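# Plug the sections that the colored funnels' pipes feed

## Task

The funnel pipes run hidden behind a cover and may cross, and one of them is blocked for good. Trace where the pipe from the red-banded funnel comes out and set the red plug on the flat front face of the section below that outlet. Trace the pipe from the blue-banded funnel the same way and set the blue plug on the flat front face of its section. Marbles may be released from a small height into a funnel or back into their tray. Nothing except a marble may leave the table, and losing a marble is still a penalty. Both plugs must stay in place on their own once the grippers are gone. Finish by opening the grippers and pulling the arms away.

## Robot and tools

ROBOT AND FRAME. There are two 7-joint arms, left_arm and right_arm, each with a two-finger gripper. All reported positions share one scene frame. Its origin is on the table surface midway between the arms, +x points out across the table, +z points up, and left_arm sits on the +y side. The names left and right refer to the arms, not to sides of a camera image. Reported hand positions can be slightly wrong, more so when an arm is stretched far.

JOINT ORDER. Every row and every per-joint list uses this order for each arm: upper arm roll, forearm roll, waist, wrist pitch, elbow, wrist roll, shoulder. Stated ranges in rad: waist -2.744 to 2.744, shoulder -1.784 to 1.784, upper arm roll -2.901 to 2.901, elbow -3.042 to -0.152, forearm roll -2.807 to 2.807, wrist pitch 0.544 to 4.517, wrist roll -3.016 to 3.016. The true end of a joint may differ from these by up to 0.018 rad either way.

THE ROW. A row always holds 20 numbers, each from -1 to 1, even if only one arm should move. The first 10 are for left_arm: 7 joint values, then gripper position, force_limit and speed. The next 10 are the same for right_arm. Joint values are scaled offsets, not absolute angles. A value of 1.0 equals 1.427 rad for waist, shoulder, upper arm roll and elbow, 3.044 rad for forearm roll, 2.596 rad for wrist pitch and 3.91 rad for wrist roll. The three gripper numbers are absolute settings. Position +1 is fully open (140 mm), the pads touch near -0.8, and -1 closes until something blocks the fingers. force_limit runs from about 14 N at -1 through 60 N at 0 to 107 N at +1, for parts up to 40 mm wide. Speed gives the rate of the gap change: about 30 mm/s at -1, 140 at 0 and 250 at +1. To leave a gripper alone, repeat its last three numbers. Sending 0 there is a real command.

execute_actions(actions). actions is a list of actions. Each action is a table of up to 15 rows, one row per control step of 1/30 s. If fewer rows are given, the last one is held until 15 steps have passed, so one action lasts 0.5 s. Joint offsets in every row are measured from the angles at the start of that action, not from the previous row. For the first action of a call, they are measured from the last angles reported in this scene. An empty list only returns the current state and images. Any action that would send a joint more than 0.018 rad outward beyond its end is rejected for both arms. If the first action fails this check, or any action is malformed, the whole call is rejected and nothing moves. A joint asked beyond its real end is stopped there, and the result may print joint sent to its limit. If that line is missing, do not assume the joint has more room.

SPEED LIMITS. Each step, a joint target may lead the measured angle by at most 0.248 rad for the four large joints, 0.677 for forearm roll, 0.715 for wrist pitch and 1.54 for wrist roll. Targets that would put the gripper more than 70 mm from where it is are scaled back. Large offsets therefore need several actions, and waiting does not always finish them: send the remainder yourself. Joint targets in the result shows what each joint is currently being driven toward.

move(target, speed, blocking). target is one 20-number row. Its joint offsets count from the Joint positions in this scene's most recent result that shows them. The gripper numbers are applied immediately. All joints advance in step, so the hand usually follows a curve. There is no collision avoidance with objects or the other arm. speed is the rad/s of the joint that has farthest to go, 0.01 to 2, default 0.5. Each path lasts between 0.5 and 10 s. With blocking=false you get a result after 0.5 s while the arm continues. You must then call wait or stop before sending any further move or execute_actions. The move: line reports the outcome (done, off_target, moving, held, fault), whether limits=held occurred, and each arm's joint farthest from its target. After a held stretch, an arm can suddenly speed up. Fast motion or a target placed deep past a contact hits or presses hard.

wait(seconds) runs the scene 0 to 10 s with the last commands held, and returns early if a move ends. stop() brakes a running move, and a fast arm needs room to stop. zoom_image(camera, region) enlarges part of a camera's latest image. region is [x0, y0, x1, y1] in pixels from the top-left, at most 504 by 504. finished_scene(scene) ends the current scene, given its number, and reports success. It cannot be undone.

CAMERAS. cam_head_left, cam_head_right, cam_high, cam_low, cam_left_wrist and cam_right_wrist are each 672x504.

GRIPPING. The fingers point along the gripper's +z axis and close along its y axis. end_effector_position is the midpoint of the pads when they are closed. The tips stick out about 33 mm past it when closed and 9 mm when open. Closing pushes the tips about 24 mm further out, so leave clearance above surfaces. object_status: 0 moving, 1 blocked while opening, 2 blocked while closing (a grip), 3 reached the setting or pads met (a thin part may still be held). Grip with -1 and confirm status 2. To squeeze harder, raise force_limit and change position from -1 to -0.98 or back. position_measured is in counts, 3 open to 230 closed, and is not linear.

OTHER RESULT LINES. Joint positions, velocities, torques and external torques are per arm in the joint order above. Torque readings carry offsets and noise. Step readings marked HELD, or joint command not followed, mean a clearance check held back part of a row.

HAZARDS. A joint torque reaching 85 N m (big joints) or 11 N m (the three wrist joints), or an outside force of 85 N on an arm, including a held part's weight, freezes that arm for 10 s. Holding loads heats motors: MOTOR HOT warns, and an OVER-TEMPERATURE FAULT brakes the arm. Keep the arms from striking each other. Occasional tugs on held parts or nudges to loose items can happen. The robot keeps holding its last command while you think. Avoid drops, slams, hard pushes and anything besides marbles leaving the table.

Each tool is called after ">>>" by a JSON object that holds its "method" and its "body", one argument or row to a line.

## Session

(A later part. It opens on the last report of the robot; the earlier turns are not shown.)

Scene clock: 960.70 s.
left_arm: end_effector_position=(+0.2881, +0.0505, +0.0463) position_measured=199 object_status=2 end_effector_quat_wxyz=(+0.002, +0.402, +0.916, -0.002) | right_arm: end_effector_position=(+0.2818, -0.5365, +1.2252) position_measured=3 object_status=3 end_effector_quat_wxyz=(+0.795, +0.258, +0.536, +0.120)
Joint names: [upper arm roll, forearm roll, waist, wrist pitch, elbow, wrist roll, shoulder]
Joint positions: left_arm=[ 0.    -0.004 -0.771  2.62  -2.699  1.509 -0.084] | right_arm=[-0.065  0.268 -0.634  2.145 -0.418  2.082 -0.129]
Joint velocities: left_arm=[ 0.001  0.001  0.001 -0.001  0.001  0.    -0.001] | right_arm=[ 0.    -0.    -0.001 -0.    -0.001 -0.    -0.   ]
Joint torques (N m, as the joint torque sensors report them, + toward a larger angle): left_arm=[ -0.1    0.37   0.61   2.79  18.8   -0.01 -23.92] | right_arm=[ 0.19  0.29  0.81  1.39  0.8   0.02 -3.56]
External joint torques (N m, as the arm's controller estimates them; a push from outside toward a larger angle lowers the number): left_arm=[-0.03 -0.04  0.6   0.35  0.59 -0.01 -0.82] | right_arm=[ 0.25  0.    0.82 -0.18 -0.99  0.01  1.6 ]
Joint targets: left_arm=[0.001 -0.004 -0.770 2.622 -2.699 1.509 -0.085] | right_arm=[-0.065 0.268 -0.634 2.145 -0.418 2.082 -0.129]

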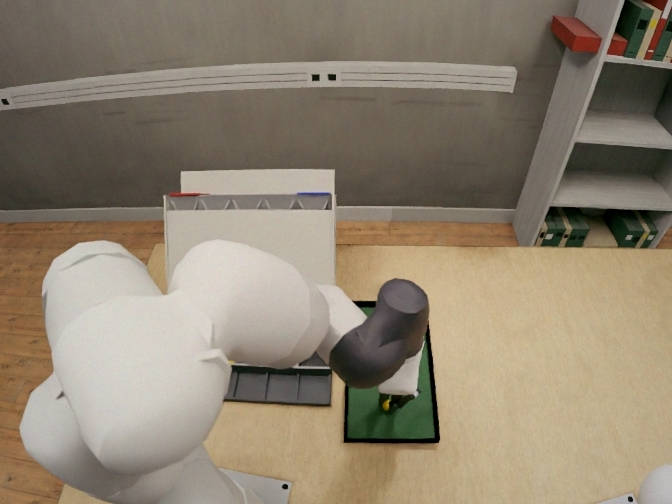

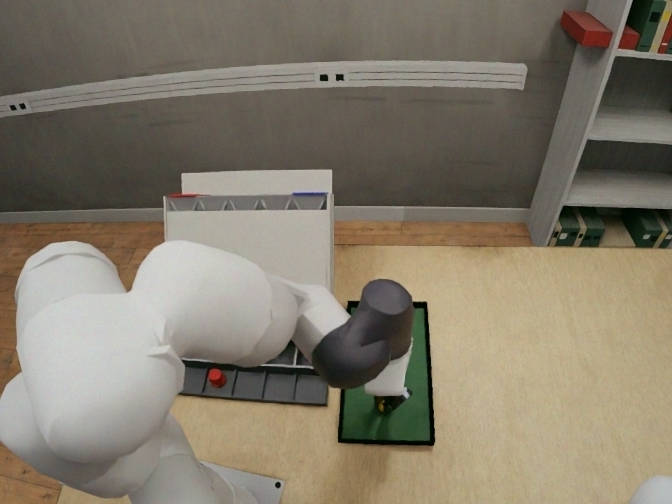

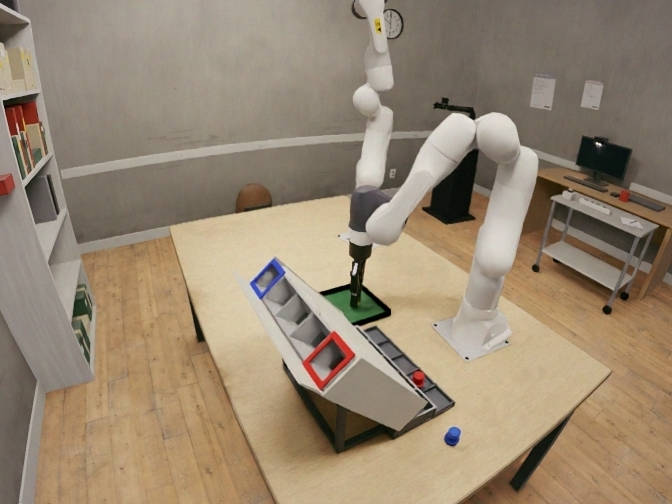

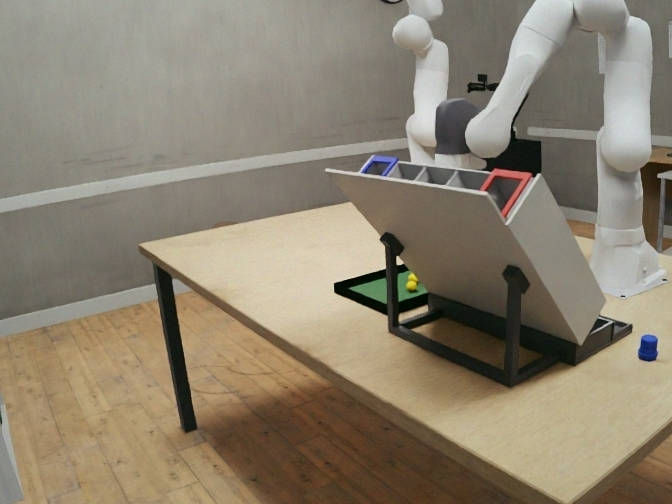

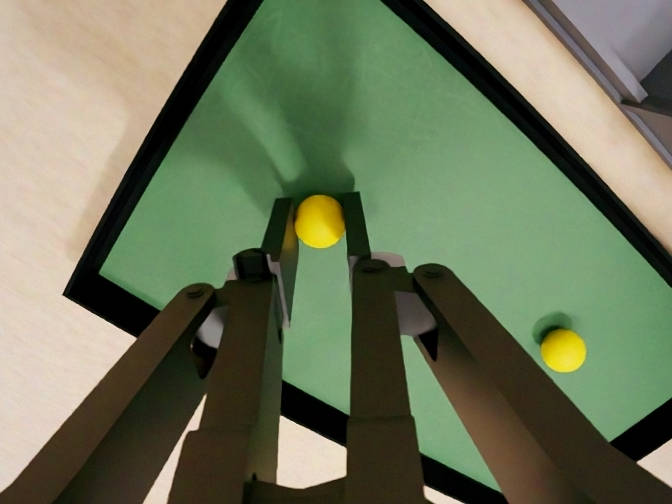

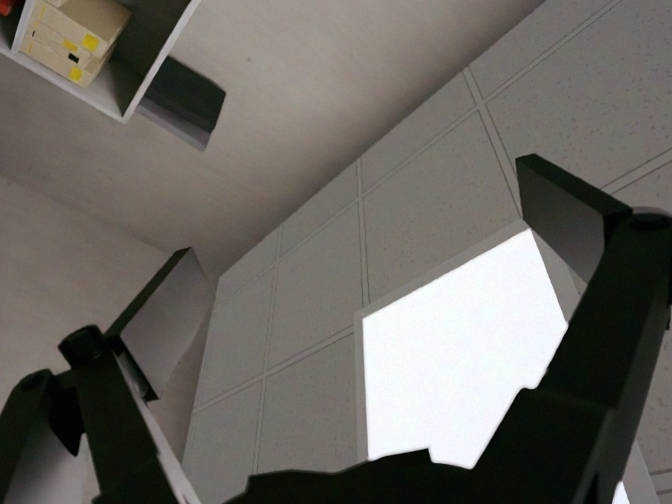

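>>> {"method": "execute_actions", "body": {
  "actions": [
    [[0,0,0,-0.0083,0.0105,0,0,-1,0,-0.3,0,0,0,0,0,0,0,1,0,0],[0,0,0,-0.0165,0.0226,0,0,-1,0,-0.3,0,0,0,0,0,0,0,1,0,0],[0,0,0,-0.0257,0.0375,0,0,-1,0,-0.3,0,0,0,0,0,0,0,1,0,0],[0,0,0.0057,-0.0357,0.0550,0,0,-1,0,-0.3,0,0,0,0,0,0,0,1,0,0],[0,0,0.0120,-0.0466,0.0750,0,0,-1,0,-0.3,0,0,0,0,0,0,0,1,0,0],[0,0,0.0198,-0.0583,0.0974,0,0,-1,0,-0.3,0,0,0,0,0,0,0,1,0,0],[0,0,0.0289,-0.0707,0.1219,0,0,-1,0,-0.3,0,0,0,0,0,0,0,1,0,0],[0,0,0.0394,-0.0837,0.1483,0,0,-1,0,-0.3,0,0,0,0,0,0,0,1,0,0],[0,0,0.0510,-0.0973,0.1766,0,0,-1,0,-0.3,0,0,0,0,0,0,0,1,0,0],[0,0,0.0638,-0.1114,0.2065,0,0,-1,0,-0.3,0,0,0,0,0,0,0,1,0,0],[0,0,0.0776,-0.1260,0.2379,0,0,-1,0,-0.3,0,0,0,0,0,0,0,1,0,0],[0,0,0.0923,-0.1409,0.2706,0,0,-1,0,-0.3,0,0,0,0,0,0,0,1,0,0],[0,0,0.1079,-0.1561,0.3045,0,0,-1,0,-0.3,0,0,0,0,0,0,0,1,0,0],[0,0,0.1243,-0.1715,0.3394,0,0,-1,0,-0.3,0,0,0,0,0,0,0,1,0,0],[0,0,0.1413,-0.1871,0.3750,0,0,-1,0,-0.3,0,0,0,0,0,0,0,1,0,0]],
    [[0,0,0.0524,-0.0803,0.1105,0,0,-1,0,-0.3,0,0,0,0,0,0,0,1,0,0],[0,0,0.0705,-0.0960,0.1472,0,0,-1,0,-0.3,0,0,0,0,0,0,0,1,0,0],[0,0,0.0891,-0.1117,0.1843,0,0.0066,-1,0,-0.3,0,0,0,0,0,0,0,1,0,0],[0,0,0.1080,-0.1273,0.2215,0,0.0134,-1,0,-0.3,0,0,0,0,0,0,0,1,0,0],[0,0,0.1272,-0.1427,0.2587,0,0.0217,-1,0,-0.3,0,0,0,0,0,0,0,1,0,0],[0,0,0.1465,-0.1578,0.2957,0,0.0313,-1,0,-0.3,0,0,0,0,0,0,0,1,0,0],[0,0,0.1659,-0.1727,0.3324,0,0.0421,-1,0,-0.3,0,0,0,0,0,0,0,1,0,0],[0,0,0.1853,-0.1871,0.3685,0,0.0539,-1,0,-0.3,0,0,0,0,0,0,0,1,0,0],[0,0,0.2045,-0.2011,0.4039,0,0.0666,-1,0,-0.3,0,0,0,0,0,0,0,1,0,0],[0,0,0.2236,-0.2146,0.4385,0,0.0800,-1,0,-0.3,0,0,0,0,0,0,0,1,0,0],[0,0,0.2425,-0.2275,0.4720,0,0.0940,-1,0,-0.3,0,0,0,0,0,0,0,1,0,0],[0,0,0.2609,-0.2398,0.5044,0,0.1084,-1,0,-0.3,0,0,0,0,0,0,0,1,0,0],[0,0,0.2789,-0.2513,0.5354,0,0.1231,-1,0,-0.3,0,0,0,0,0,0,0,1,0,0],[0,0,0.2964,-0.2621,0.5648,0,0.1379,-1,0,-0.3,0,0,0,0,0,0,0,1,0,0],[0,0,0.3133,-0.2719,0.5925,0,0.1527,-1,0,-0.3,0,0,0,0,0,0,0,1,0,0]],
    [[0,0,0.0551,-0.0665,0.0920,0,0.0464,-1,0,-0.3,0,0,0,0,0,0,0,1,0,0],[0,0,0.0704,-0.0745,0.1158,0,0.0605,-1,0,-0.3,0,0,0,0,0,0,0,1,0,0],[0,0,0.0849,-0.0814,0.1375,0,0.0742,-1,0,-0.3,0,0,0,0,0,0,0,1,0,0],[0,0,0.0984,-0.0872,0.1568,0,0.0872,-1,0,-0.3,0,0,0,0,0,0,0,1,0,0],[0,0,0.1108,-0.0917,0.1736,0,0.0996,-1,0,-0.3,0,0,0,0,0,0,0,1,0,0],[0,0,0.1221,-0.0950,0.1876,0,0.1110,-1,0,-0.3,0,0,0,0,0,0,0,1,0,0],[0,0,0.1321,-0.0970,0.1988,0,0.1213,-1,0,-0.3,0,0,0,0,0,0,0,1,0,0],[0,0,0.1409,-0.0976,0.2070,0,0.1305,-1,0,-0.3,0,0,0,0,0,0,0,1,0,0],[0,0,0.1482,-0.0967,0.2120,0,0.1383,-1,0,-0.3,0,0,0,0,0,0,0,1,0,0],[0,0,0.1540,-0.0943,0.2132,0,0.1446,-1,0,-0.3,0,0,0,0,0,0,0,1,0,0],[0,0,0.1580,-0.0902,0.2110,0,0.1490,-1,0,-0.3,0,0,0,0,0,0,0,1,0,0],[0,0,0.1603,-0.0845,0.2050,0,0.1518,-1,0,-0.3,0,0,0,0,0,0,0,1,0,0],[0,0,0.1607,-0.0842,0.2050,0,0.1525,-1,0,-0.3,0,0,0,0,0,0,0,1,0,0],[0,0,0.1597,-0.0842,0.2050,0,0.1511,-1,0,-0.3,0,0,0,0,0,0,0,1,0,0],[0,0,0.1568,-0.0842,0.2050,0,0.1480,-1,0,-0.3,0,0,0,0,0,0,0,1,0,0]]
  ]
}}

Scene clock: 1082.20 s.
left_arm: end_effector_position=(+0.6679, +0.2870, +0.3904) position_measured=199 object_status=2 end_effector_quat_wxyz=(+0.002, +0.033, +0.999, -0.002) | right_arm: end_effector_position=(+0.2818, -0.5365, +1.2252) position_measured=3 object_status=3 end_effector_quat_wxyz=(+0.795, +0.258, +0.536, +0.120)
Joint names: [upper arm roll, forearm roll, waist, wrist pitch, elbow, wrist roll, shoulder]
Joint positions: left_arm=[ 0.    -0.004 -0.007  1.535 -1.229  1.509  0.301] | right_arm=[-0.065  0.268 -0.634  2.145 -0.418  2.082 -0.129]
Joint velocities: left_arm=[-0.     0.001  0.02  -0.03  -0.01  -0.     0.1  ] | right_arm=[ 0.001 -0.001  0.001  0.001  0.001 -0.     0.   ]
Joint torques (N m, as the joint torque sensors report them, + toward a larger angle): left_arm=[ -2.19   0.84  -2.27   2.39  26.56  -0.08 -47.01] | right_arm=[ 0.    0.26  0.77  1.38  0.17  0.07 -3.73]
External joint torques (N m, as the arm's controller estimates them; a push from outside toward a larger angle lowers the number): left_arm=[ 0.81  0.35  1.97 -0.35 -0.39 -0.07  1.17] | right_arm=[ 0.03 -0.02  0.77 -0.18 -1.53  0.06  1.24]
External joint torques at the end of the 1st action: left_arm=[ 0.36 -0.12  2.56 -0.4   1.98 -0.09 -0.6 ] | right_arm=[ 0.23 -0.02  0.65 -0.15 -1.43  0.02  1.09]
External joint torques at the end of the 2nd action: left_arm=[-0.34 -0.09  1.85 -0.54  1.75  0.05  1.42] | right_arm=[ 0.15  0.01  0.7  -0.17 -1.11  0.04  1.07]
Joint targets: left_arm=[-0.004 -0.004 -0.010 1.530 -1.225 1.509 0.298] | right_arm=[-0.065 0.268 -0.634 2.145 -0.418 2.082 -0.129]
Step readings (joint positions; steps 1 to 15: 1st action; 16 to 30: 2nd action; 31 to 45: 3rd action):
0: left_arm=[0.000 -0.004 -0.771 2.620 -2.699 1.509 -0.084] | right_arm=[-0.065 0.268 -0.634 2.145 -0.418 2.082 -0.129]
1: left_arm=[0.000 -0.004 -0.771 2.617 -2.697 1.509 -0.084] | right_arm=[-0.065 0.268 -0.634 2.145 -0.418 2.082 -0.129]
2: left_arm=[0.000 -0.004 -0.771 2.610 -2.691 1.509 -0.083] | right_arm=[-0.065 0.268 -0.634 2.145 -0.418 2.082 -0.129]
4: left_arm=[-0.000 -0.004 -0.770 2.587 -2.665 1.509 -0.082] | right_arm=[-0.065 0.268 -0.634 2.145 -0.418 2.082 -0.129]
8: left_arm=[-0.002 -0.004 -0.744 2.510 -2.563 1.509 -0.081] | right_arm=[-0.065 0.268 -0.634 2.145 -0.418 2.082 -0.129]
15: left_arm=[-0.004 -0.004 -0.623 2.299 -2.272 1.509 -0.079] | right_arm=[-0.065 0.268 -0.634 2.145 -0.418 2.082 -0.129]
16: left_arm=[-0.004 -0.004 -0.601 2.263 -2.223 1.509 -0.079] | right_arm=[-0.065 0.268 -0.634 2.145 -0.418 2.082 -0.129]
17: left_arm=[-0.004 -0.004 -0.578 2.226 -2.173 1.509 -0.078] | right_arm=[-0.065 0.268 -0.634 2.145 -0.418 2.082 -0.129]
19: left_arm=[-0.005 -0.004 -0.529 2.150 -2.069 1.509 -0.073] | right_arm=[-0.065 0.268 -0.634 2.145 -0.418 2.082 -0.129]
23: left_arm=[-0.006 -0.004 -0.423 1.997 -1.856 1.509 -0.038] | right_arm=[-0.065 0.268 -0.634 2.145 -0.418 2.082 -0.129]
30: left_arm=[-0.004 -0.004 -0.234 1.748 -1.518 1.509 0.087] | right_arm=[-0.065 0.268 -0.634 2.145 -0.418 2.082 -0.129]
31: left_arm=[-0.003 -0.004 -0.209 1.718 -1.476 1.509 0.107] | right_arm=[-0.065 0.268 -0.634 2.145 -0.418 2.082 -0.129]
32: left_arm=[-0.003 -0.004 -0.185 1.690 -1.437 1.509 0.127] | right_arm=[-0.065 0.268 -0.634 2.145 -0.418 2.082 -0.129]
34: left_arm=[-0.003 -0.004 -0.140 1.639 -1.366 1.509 0.165] | right_arm=[-0.065 0.268 -0.634 2.145 -0.418 2.082 -0.129]
38: left_arm=[-0.002 -0.004 -0.066 1.565 -1.264 1.509 0.234] | right_arm=[-0.065 0.268 -0.634 2.145 -0.418 2.082 -0.129]
45: Joint positions above

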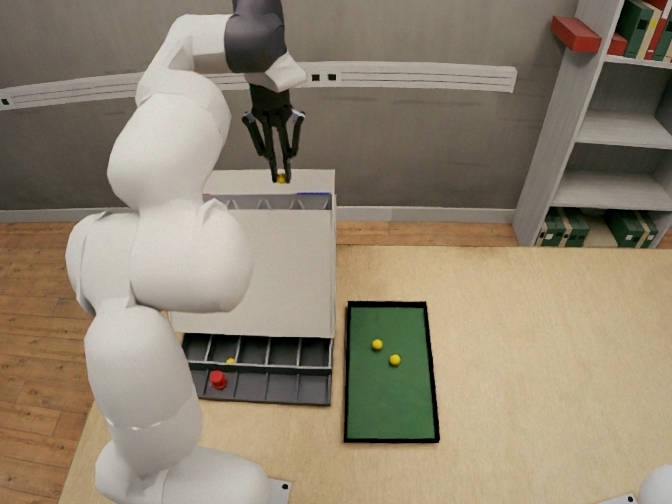

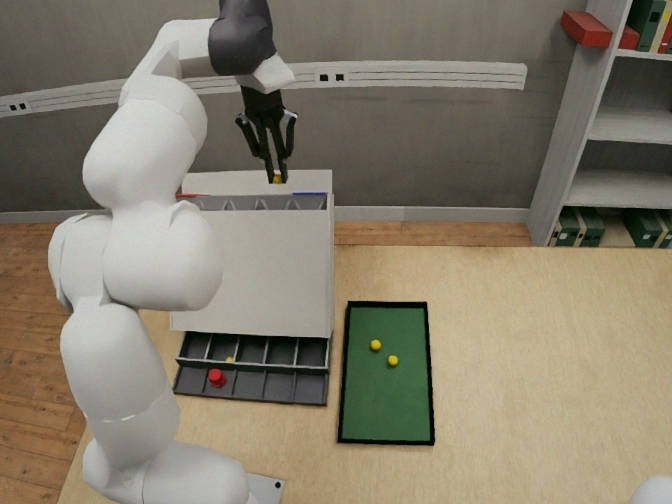

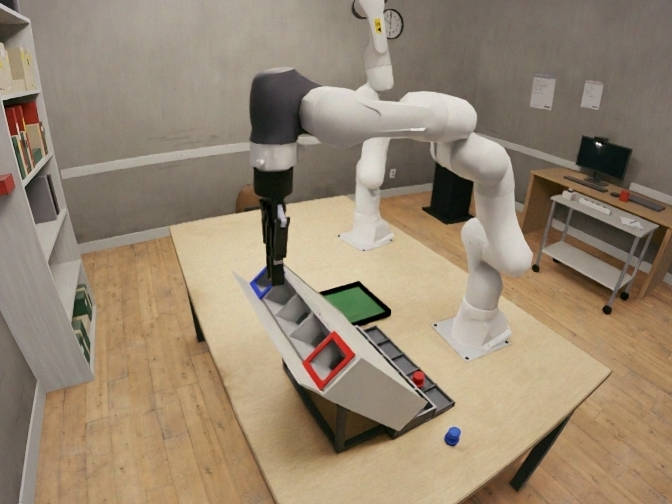

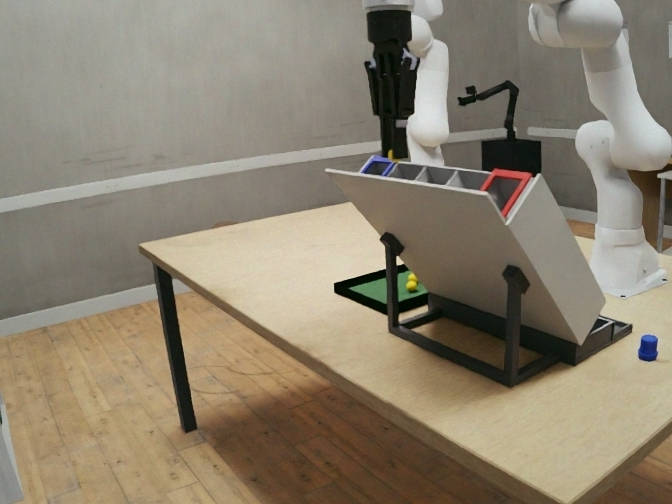

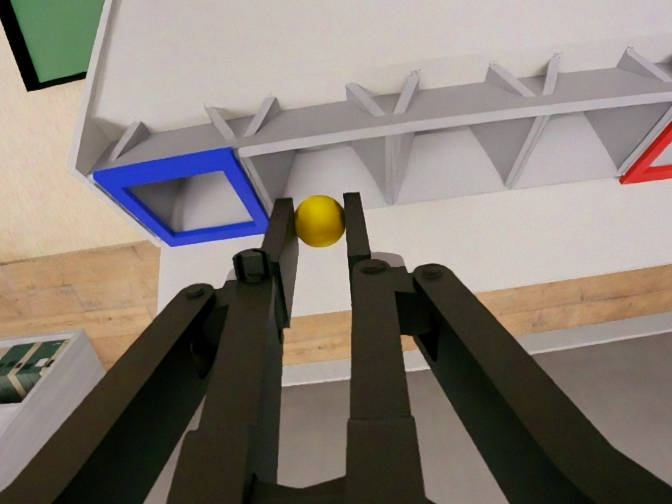

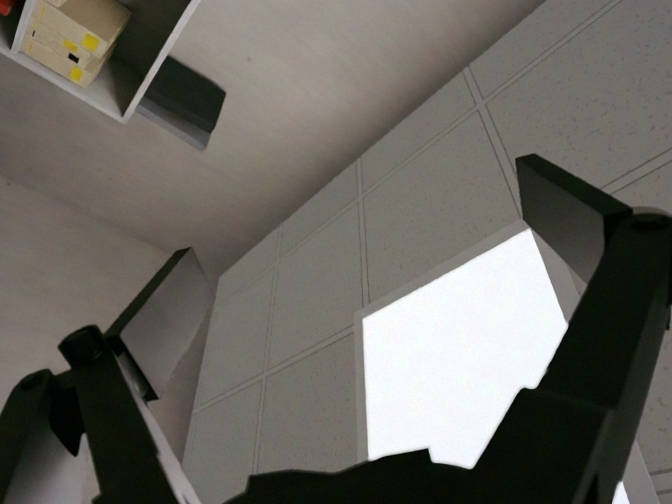

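>>> {"method": "execute_actions", "body": {
  "actions": []
}}

Scene clock: 1087.00 s.
left_arm: end_effector_position=(+0.6668, +0.2845, +0.3908) position_measured=199 object_status=2 end_effector_quat_wxyz=(+0.001, +0.035, +0.999, -0.002) | right_arm: end_effector_position=(+0.2818, -0.5365, +1.2252) position_measured=3 object_status=3 end_effector_quat_wxyz=(+0.795, +0.258, +0.536, +0.120)
Joint names: [upper arm roll, forearm roll, waist, wrist pitch, elbow, wrist roll, shoulder]
Joint positions: left_arm=[-0.003 -0.004 -0.008  1.531 -1.228  1.509  0.301] | right_arm=[-0.065  0.268 -0.634  2.145 -0.418  2.082 -0.129]
Joint velocities: left_arm=[ 0.    -0.    -0.001  0.    -0.001  0.     0.001] | right_arm=[-0.001  0.001  0.001 -0.     0.001 -0.001  0.   ]
Joint torques (N m, as the joint torque sensors report them, + toward a larger angle): left_arm=[ -1.16   0.75  -0.96   2.17  25.41  -0.01 -42.57] | right_arm=[ 0.17  0.28  0.58  1.42  0.74  0.05 -3.64]
External joint torques (N m, as the arm's controller estimates them; a push from outside toward a larger angle lowers the number): left_arm=[-1.33 -0.05 -0.85 -0.25  2.11 -0.01 -1.61] | right_arm=[ 0.2  -0.01  0.57 -0.15 -1.08  0.04  1.56]
Joint targets: left_arm=[-0.004 -0.004 -0.010 1.530 -1.225 1.509 0.298] | right_arm=[-0.065 0.268 -0.634 2.145 -0.418 2.082 -0.129]

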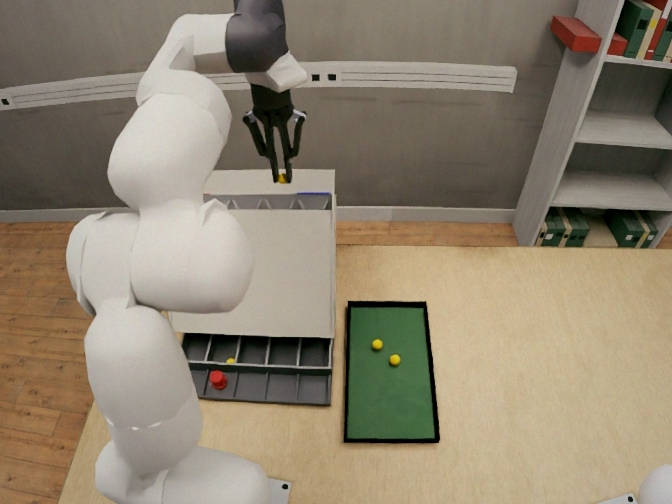

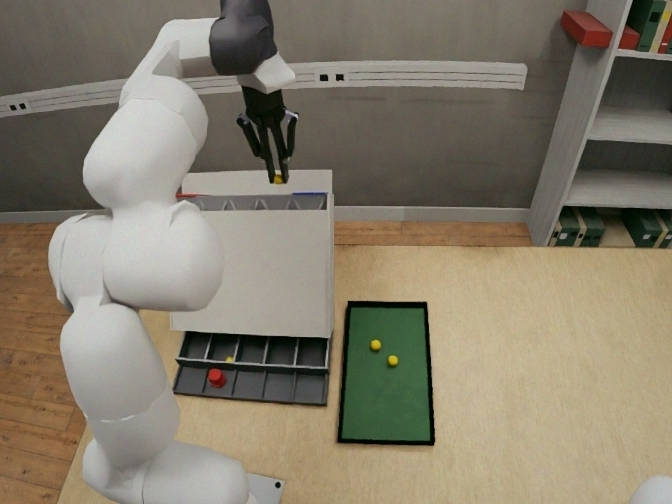

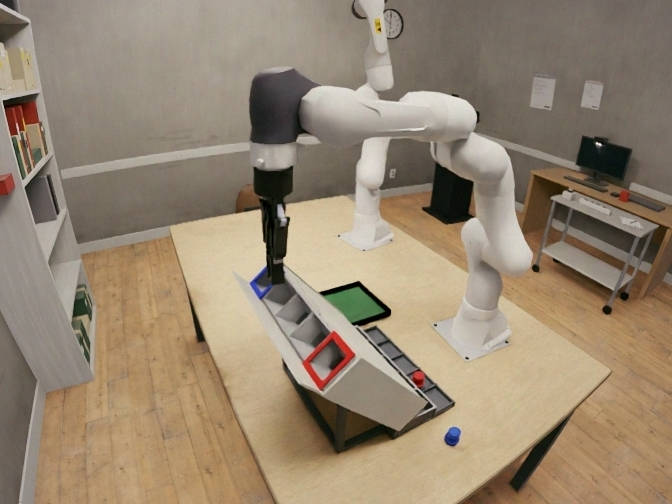

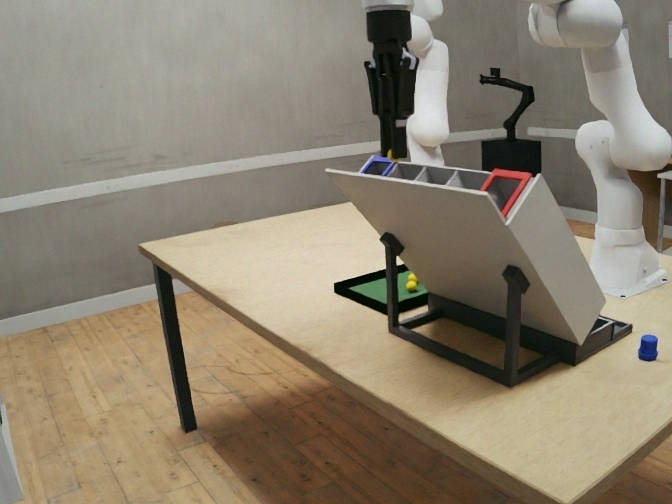

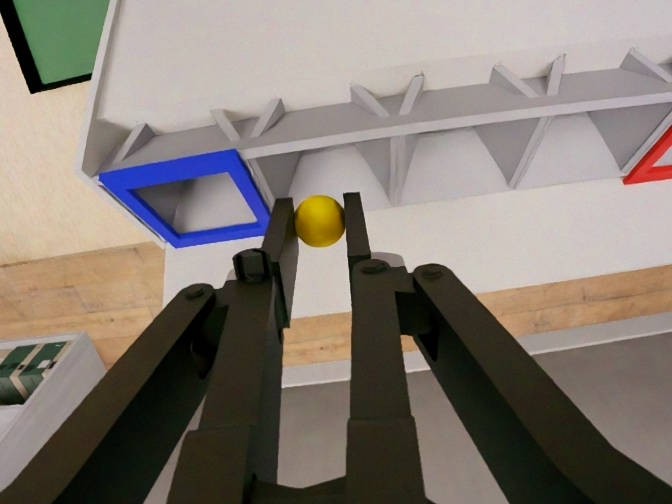

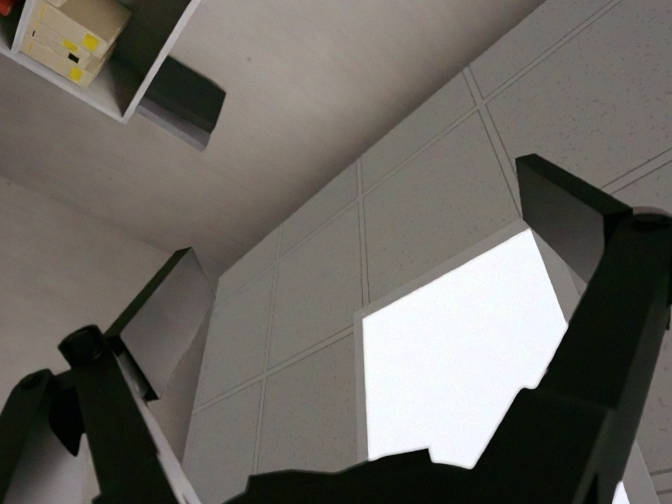

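>>> {"method": "execute_actions", "body": {
  "actions": [
    [[0,0,0,0,0,0,0,-0.25,0,0.3,0,0,0,0,0,0,0,1,0,0],[0,0,0,0,0,0,0,-0.25,0,0.3,0,0,0,0,0,0,0,1,0,0],[0,0,0,0,0,0,0,-0.25,0,0.3,0,0,0,0,0,0,0,1,0,0],[0,0,-0.0070,0,0,0,-0.0039,-0.25,0,0.3,0,0,0,0,0,0,0,1,0,0],[0,0,-0.0149,0,0,0,-0.0090,-0.25,0,0.3,0,0,0,0,0,0,0,1,0,0],[0,0,-0.0237,0,0,0,-0.0149,-0.25,0,0.3,0,0,0,0,0,0,0,1,0,0],[0,0,-0.0340,0,0,0,-0.0216,-0.25,0,0.3,0,0,0,0,0,0,0,1,0,0],[0,0,-0.0457,0,0,0,-0.0290,-0.25,0,0.3,0,0,0,0,0,0,0,1,0,0],[0,0,-0.0586,0.0086,-0.0110,0,-0.0368,-0.25,0,0.3,0,0,0,0,0,0,0,1,0,0],[0,0,-0.0727,0.0182,-0.0240,0,-0.0449,-0.25,0,0.3,0,0,0,0,0,0,0,1,0,0],[0,0,-0.0877,0.0289,-0.0393,0,-0.0532,-0.25,0,0.3,0,0,0,0,0,0,0,1,0,0],[0,0,-0.1036,0.0405,-0.0567,0,-0.0614,-0.25,0,0.3,0,0,0,0,0,0,0,1,0,0],[0,0,-0.1203,0.0530,-0.0764,0,-0.0695,-0.25,0,0.3,0,0,0,0,0,0,0,1,0,0],[0,0,-0.1376,0.0665,-0.0984,0,-0.0772,-0.25,0,0.3,0,0,0,0,0,0,0,1,0,0],[0,0,-0.1554,0.0806,-0.1223,0,-0.0845,-0.25,0,0.3,0,0,0,0,0,0,0,1,0,0]],
    [[0,0,-0.0568,0.0603,-0.0718,0,-0.0226,-0.25,0,0.3,0,0,0,0,0,0,0,1,0,0],[0,0,-0.0753,0.0758,-0.0992,0,-0.0284,-0.25,0,0.3,0,0,0,0,0,0,0,1,0,0],[0,0,-0.0939,0.0917,-0.1279,0,-0.0332,-0.25,0,0.3,0,0,0,0,0,0,0,1,0,0],[0,0,-0.1126,0.1079,-0.1580,0,-0.0369,-0.25,0,0.3,0,0,0,0,0,0,0,1,0,0],[0,0,-0.1312,0.1245,-0.1891,0,-0.0393,-0.25,0,0.3,0,0,0,0,0,0,0,1,0,0],[0,0,-0.1496,0.1411,-0.2210,0,-0.0402,-0.25,0,0.3,0,0,0,0,0,0,0,1,0,0],[0,0,-0.1677,0.1579,-0.2536,0,-0.0396,-0.25,0,0.3,0,0,0,0,0,0,0,1,0,0],[0,0,-0.1853,0.1746,-0.2866,0,-0.0372,-0.25,0,0.3,0,0,0,0,0,0,0,1,0,0],[0,0,-0.2022,0.1912,-0.3200,0,-0.0372,-0.25,0,0.3,0,0,0,0,0,0,0,1,0,0],[0,0,-0.2184,0.2076,-0.3533,0,-0.0372,-0.25,0,0.3,0,0,0,0,0,0,0,1,0,0],[0,0,-0.2338,0.2238,-0.3866,0,-0.0372,-0.25,0,0.3,0,0,0,0,0,0,0,1,0,0],[0,0,-0.2483,0.2395,-0.4196,0,-0.0372,-0.25,0,0.3,0,0,0,0,0,0,0,1,0,0],[0,0,-0.2618,0.2548,-0.4521,0,-0.0372,-0.25,0,0.3,0,0,0,0,0,0,0,1,0,0],[0,0,-0.2741,0.2695,-0.4838,0,-0.0372,-0.25,0,0.3,0,0,0,0,0,0,0,1,0,0],[0,0,-0.2852,0.2835,-0.5147,0,-0.0372,-0.25,0,0.3,0,0,0,0,0,0,0,1,0,0]],
    [[0,0,-0.0393,0.0856,-0.1001,0,0.001,-0.25,0,0.3,0,0,0,0,0,0,0,1,0,0],[0,0,-0.0475,0.0980,-0.1286,0,0.001,-0.25,0,0.3,0,0,0,0,0,0,0,1,0,0],[0,0,-0.0541,0.1097,-0.1555,0,0.001,-0.25,0,0.3,0,0,0,0,0,0,0,1,0,0],[0,0,-0.0589,0.1203,-0.1806,0,0.001,-0.25,0,0.3,0,0,0,0,0,0,0,1,0,0],[0,0,-0.0615,0.1298,-0.2040,0,0.001,-0.25,0,0.3,0,0,0,0,0,0,0,1,0,0],[0,0,-0.0622,0.1380,-0.2252,0,0.001,-0.25,0,0.3,0,0,0,0,0,0,0,1,0,0],[0,0,-0.0608,0.1450,-0.2442,0,0.001,-0.25,0,0.3,0,0,0,0,0,0,0,1,0,0],[0,0,-0.0572,0.1505,-0.2608,0,0.001,-0.25,0,0.3,0,0,0,0,0,0,0,1,0,0],[0,0,-0.0572,0.1545,-0.2746,0,0.001,-0.25,0,0.3,0,0,0,0,0,0,0,1,0,0],[0,0,-0.0572,0.1570,-0.2857,0,0.001,-0.25,0,0.3,0,0,0,0,0,0,0,1,0,0],[0,0,-0.0572,0.1577,-0.2938,0,0.001,-1,0,-0.3,0,0,0,0,0,0,0,1,0,0],[0,0,-0.0572,0.1566,-0.2986,0,0.001,-1,0,-0.3,0,0,0,0,0,0,0,1,0,0],[0,0,-0.0572,0.1536,-0.3000,0,0.001,-1,0,-0.3,0,0,0,0,0,0,0,1,0,0],[0,0,-0.0572,0.1482,-0.2982,0,0.001,-1,0,-0.3,0,0,0,0,0,0,0,1,0,0],[0,0,-0.0572,0.1407,-0.2927,0,0.001,-1,0,-0.3,0,0,0,0,0,0,0,1,0,0]]
  ]
}}

Scene clock: 1159.33 s.
left_arm: end_effector_position=(+0.4029, +0.0287, +0.0481) position_measured=182 object_status=0 end_effector_quat_wxyz=(-0.003, +0.331, +0.943, -0.000) | right_arm: end_effector_position=(+0.2818, -0.5365, +1.2252) position_measured=3 object_status=3 end_effector_quat_wxyz=(+0.795, +0.258, +0.536, +0.120)
Joint names: [upper arm roll, forearm roll, waist, wrist pitch, elbow, wrist roll, shoulder]
Joint positions: left_arm=[-0.002 -0.004 -0.618  2.522 -2.376  1.509  0.151] | right_arm=[-0.065  0.268 -0.634  2.145 -0.418  2.082 -0.129]
Joint velocities: left_arm=[ 0.003 -0.001 -0.002  0.022 -0.027  0.    -0.001] | right_arm=[ 0.001 -0.001  0.     0.001 -0.001  0.     0.   ]
Joint torques (N m, as the joint torque sensors report them, + toward a larger angle): left_arm=[  0.29   0.51   1.16   3.35  20.47  -0.01 -34.01] | right_arm=[ 0.27  0.27  0.56  1.39  0.6   0.06 -4.01]
External joint torques (N m, as the arm's controller estimates them; a push from outside toward a larger angle lowers the number): left_arm=[ 0.51 -0.03  1.52  0.41 -1.92  0.    1.58] | right_arm=[ 0.31 -0.02  0.56 -0.18 -1.15  0.05  1.04]
External joint torques at the end of the 1st action: left_arm=[-0.5   0.18 -1.83  0.38 -0.74 -0.01 -0.93] | right_arm=[-0.11 -0.04  0.72 -0.17 -1.49  0.02  1.39]
External joint torques at the end of the 2nd action: left_arm=[-1.55 -0.16 -0.81  0.66 -1.78 -0.08  1.17] | right_arm=[ 0.25 -0.02  0.46 -0.18 -1.11  0.03  1.17]
Joint targets: left_arm=[-0.001 -0.004 -0.616 2.531 -2.375 1.509 0.146] | right_arm=[-0.065 0.268 -0.634 2.145 -0.418 2.082 -0.129]
Step readings (joint positions; steps 1 to 15: 1st action; 16 to 30: 2nd action; 31 to 45: 3rd action):
0: left_arm=[-0.003 -0.004 -0.008 1.531 -1.228 1.509 0.301] | right_arm=[-0.065 0.268 -0.634 2.145 -0.418 2.082 -0.129]
1: left_arm=[-0.003 -0.004 -0.008 1.531 -1.228 1.509 0.301] | right_arm=[-0.065 0.268 -0.634 2.145 -0.418 2.082 -0.129]
2: left_arm=[-0.003 -0.004 -0.008 1.531 -1.228 1.509 0.301] | right_arm=[-0.065 0.268 -0.634 2.145 -0.418 2.082 -0.129]
4: left_arm=[-0.002 -0.004 -0.009 1.531 -1.228 1.509 0.300] | right_arm=[-0.065 0.268 -0.634 2.145 -0.418 2.082 -0.129]
8: left_arm=[0.002 -0.004 -0.036 1.531 -1.229 1.509 0.286] | right_arm=[-0.065 0.268 -0.634 2.145 -0.418 2.082 -0.129]
15: left_arm=[0.000 -0.004 -0.173 1.629 -1.335 1.509 0.199] | right_arm=[-0.065 0.268 -0.634 2.145 -0.418 2.082 -0.129]
16: left_arm=[0.000 -0.004 -0.198 1.656 -1.365 1.509 0.186] | right_arm=[-0.065 0.268 -0.634 2.145 -0.418 2.082 -0.129]
17: left_arm=[0.000 -0.004 -0.223 1.686 -1.397 1.509 0.175] | right_arm=[-0.065 0.268 -0.634 2.145 -0.418 2.082 -0.129]
19: left_arm=[0.001 -0.004 -0.275 1.752 -1.470 1.509 0.156] | right_arm=[-0.065 0.268 -0.634 2.145 -0.418 2.082 -0.129]
23: left_arm=[-0.001 -0.004 -0.375 1.892 -1.630 1.509 0.141] | right_arm=[-0.065 0.268 -0.634 2.145 -0.418 2.082 -0.129]
30: left_arm=[-0.001 -0.004 -0.534 2.166 -1.958 1.509 0.145] | right_arm=[-0.065 0.268 -0.634 2.145 -0.418 2.082 -0.129]
31: left_arm=[-0.003 -0.004 -0.554 2.204 -2.005 1.509 0.147] | right_arm=[-0.065 0.268 -0.634 2.145 -0.418 2.082 -0.129]
32: left_arm=[-0.004 -0.004 -0.571 2.242 -2.048 1.509 0.149] | right_arm=[-0.065 0.268 -0.634 2.145 -0.418 2.082 -0.129]
34: left_arm=[-0.006 -0.004 -0.598 2.313 -2.131 1.509 0.150] | right_arm=[-0.065 0.268 -0.634 2.145 -0.418 2.082 -0.129]
38: left_arm=[-0.007 -0.004 -0.619 2.431 -2.267 1.509 0.151] | right_arm=[-0.065 0.268 -0.634 2.145 -0.418 2.082 -0.129]
45: Joint positions above

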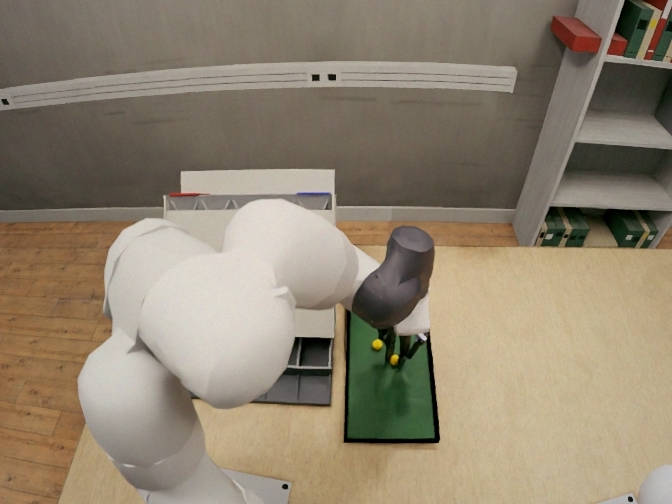

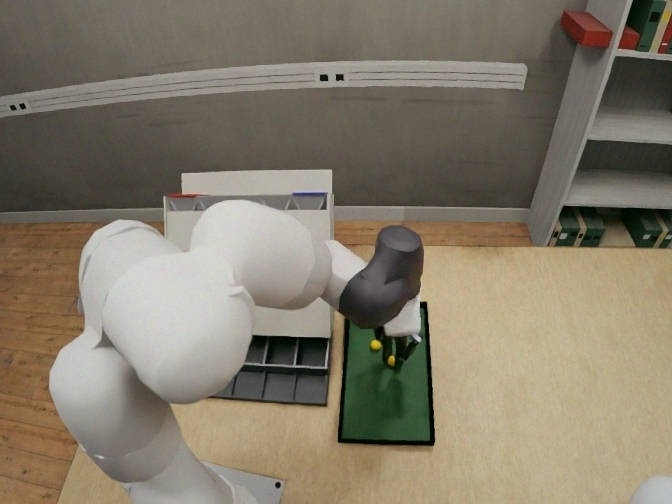

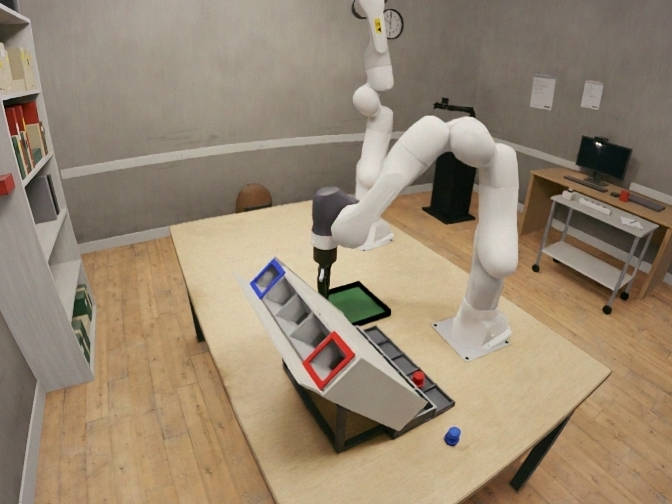

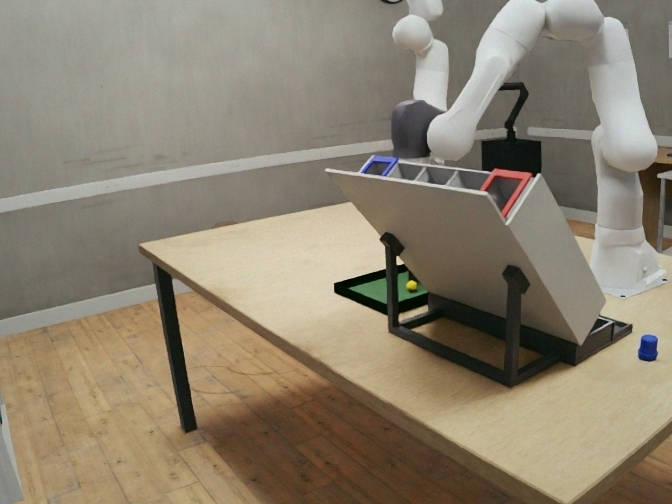

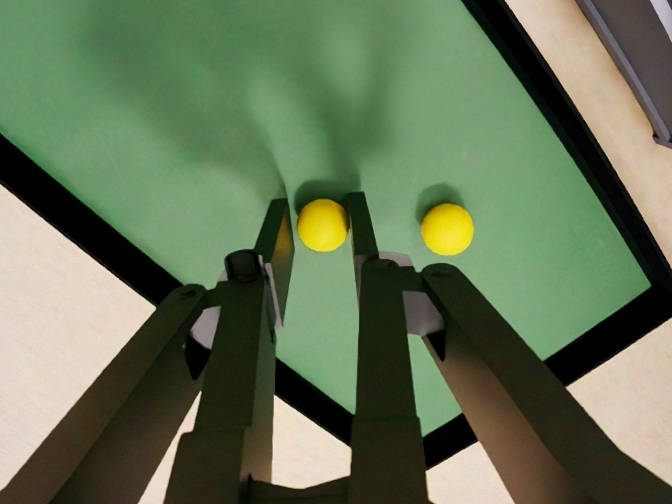

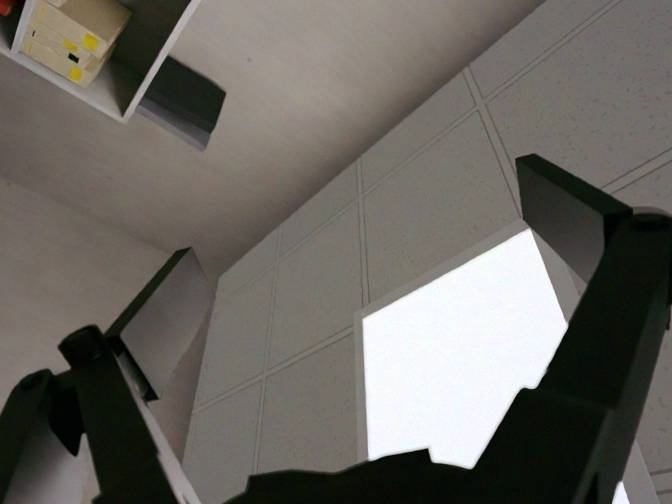

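>>> {"method": "execute_actions", "body": {
  "actions": []
}}

>>> {"method": "zoom_image", "body": {
  "camera": "cam_left_wrist",
  "region": [240, 160, 500, 300]
}}

Scene clock: 1171.47 s.
left_arm: end_effector_position=(+0.4050, +0.0269, +0.0497) position_measured=199 object_status=2 end_effector_quat_wxyz=(+0.002, +0.331, +0.943, -0.002) | right_arm: end_effector_position=(+0.2818, -0.5365, +1.2252) position_measured=3 object_status=3 end_effector_quat_wxyz=(+0.795, +0.258, +0.536, +0.120)
Joint names: [upper arm roll, forearm roll, waist, wrist pitch, elbow, wrist roll, shoulder]
Joint positions: left_arm=[-0.002 -0.004 -0.618  2.529 -2.376  1.509  0.149] | right_arm=[-0.065  0.268 -0.634  2.145 -0.418  2.082 -0.129]
Joint velocities: left_arm=[-0.001  0.    -0.001 -0.001  0.002 -0.     0.   ] | right_arm=[-0.001  0.     0.    -0.001  0.     0.001  0.   ]
Joint torques (N m, as the joint torque sensors report them, + toward a larger angle): left_arm=[  0.43   0.54   0.58   2.78  19.7   -0.04 -33.61] | right_arm=[ 0.08  0.28  0.87  1.39  0.35  0.04 -3.66]
External joint torques (N m, as the arm's controller estimates them; a push from outside toward a larger angle lowers the number): left_arm=[ 0.32  0.07  0.61  0.34  0.18 -0.04 -1.34] | right_arm=[ 0.11 -0.01  0.86 -0.17 -1.37  0.03  1.32]
Joint targets: left_arm=[-0.001 -0.004 -0.616 2.531 -2.375 1.509 0.146] | right_arm=[-0.065 0.268 -0.634 2.145 -0.418 2.082 -0.129]

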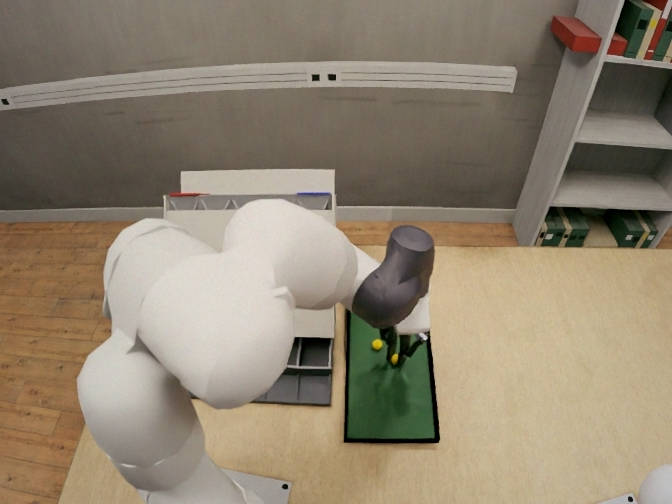

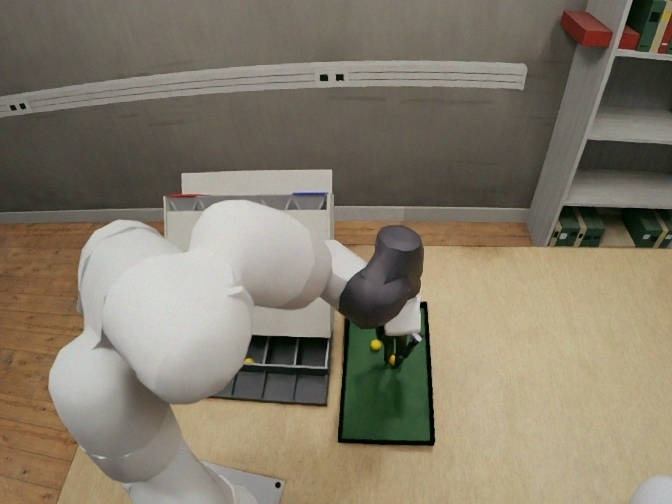

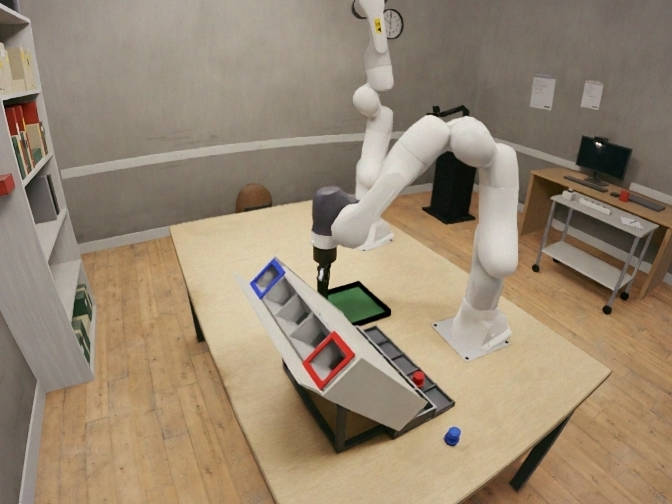

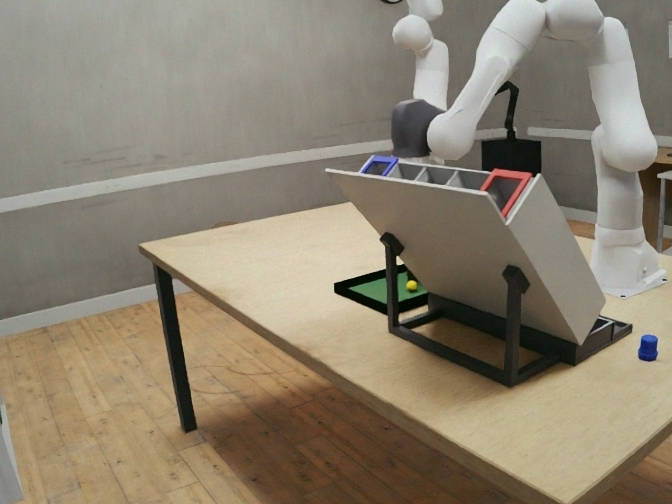

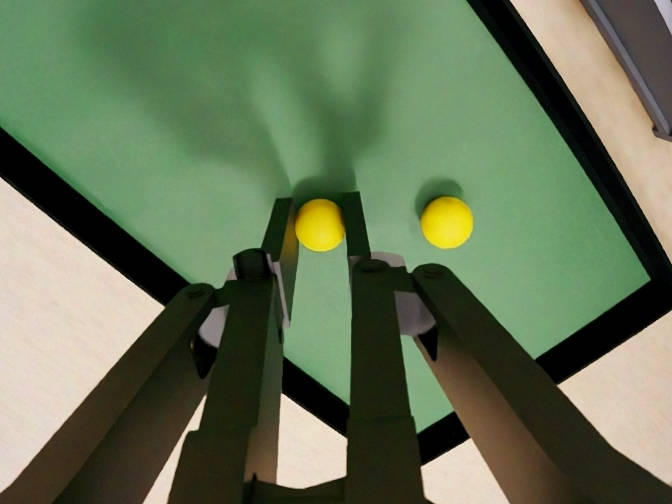

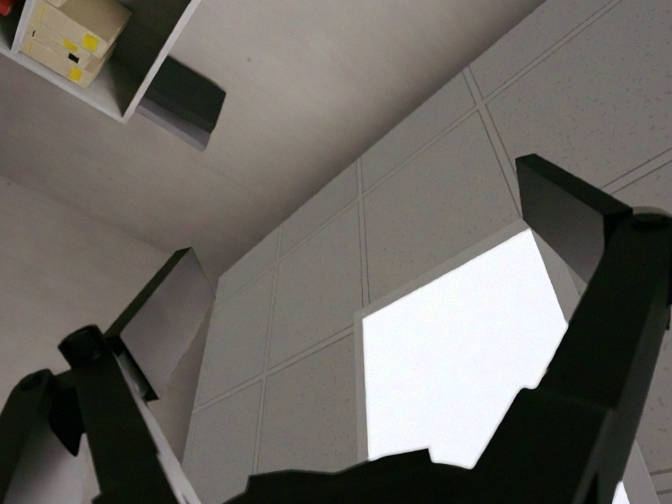

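Region (240, 160, 500, 300) of cam_left_wrist's 672x504 image, scaled by 1.938, with more detail than that image has; it fills the top 271 rows of this view, and the rest is white.

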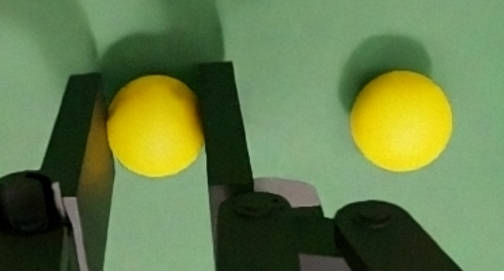

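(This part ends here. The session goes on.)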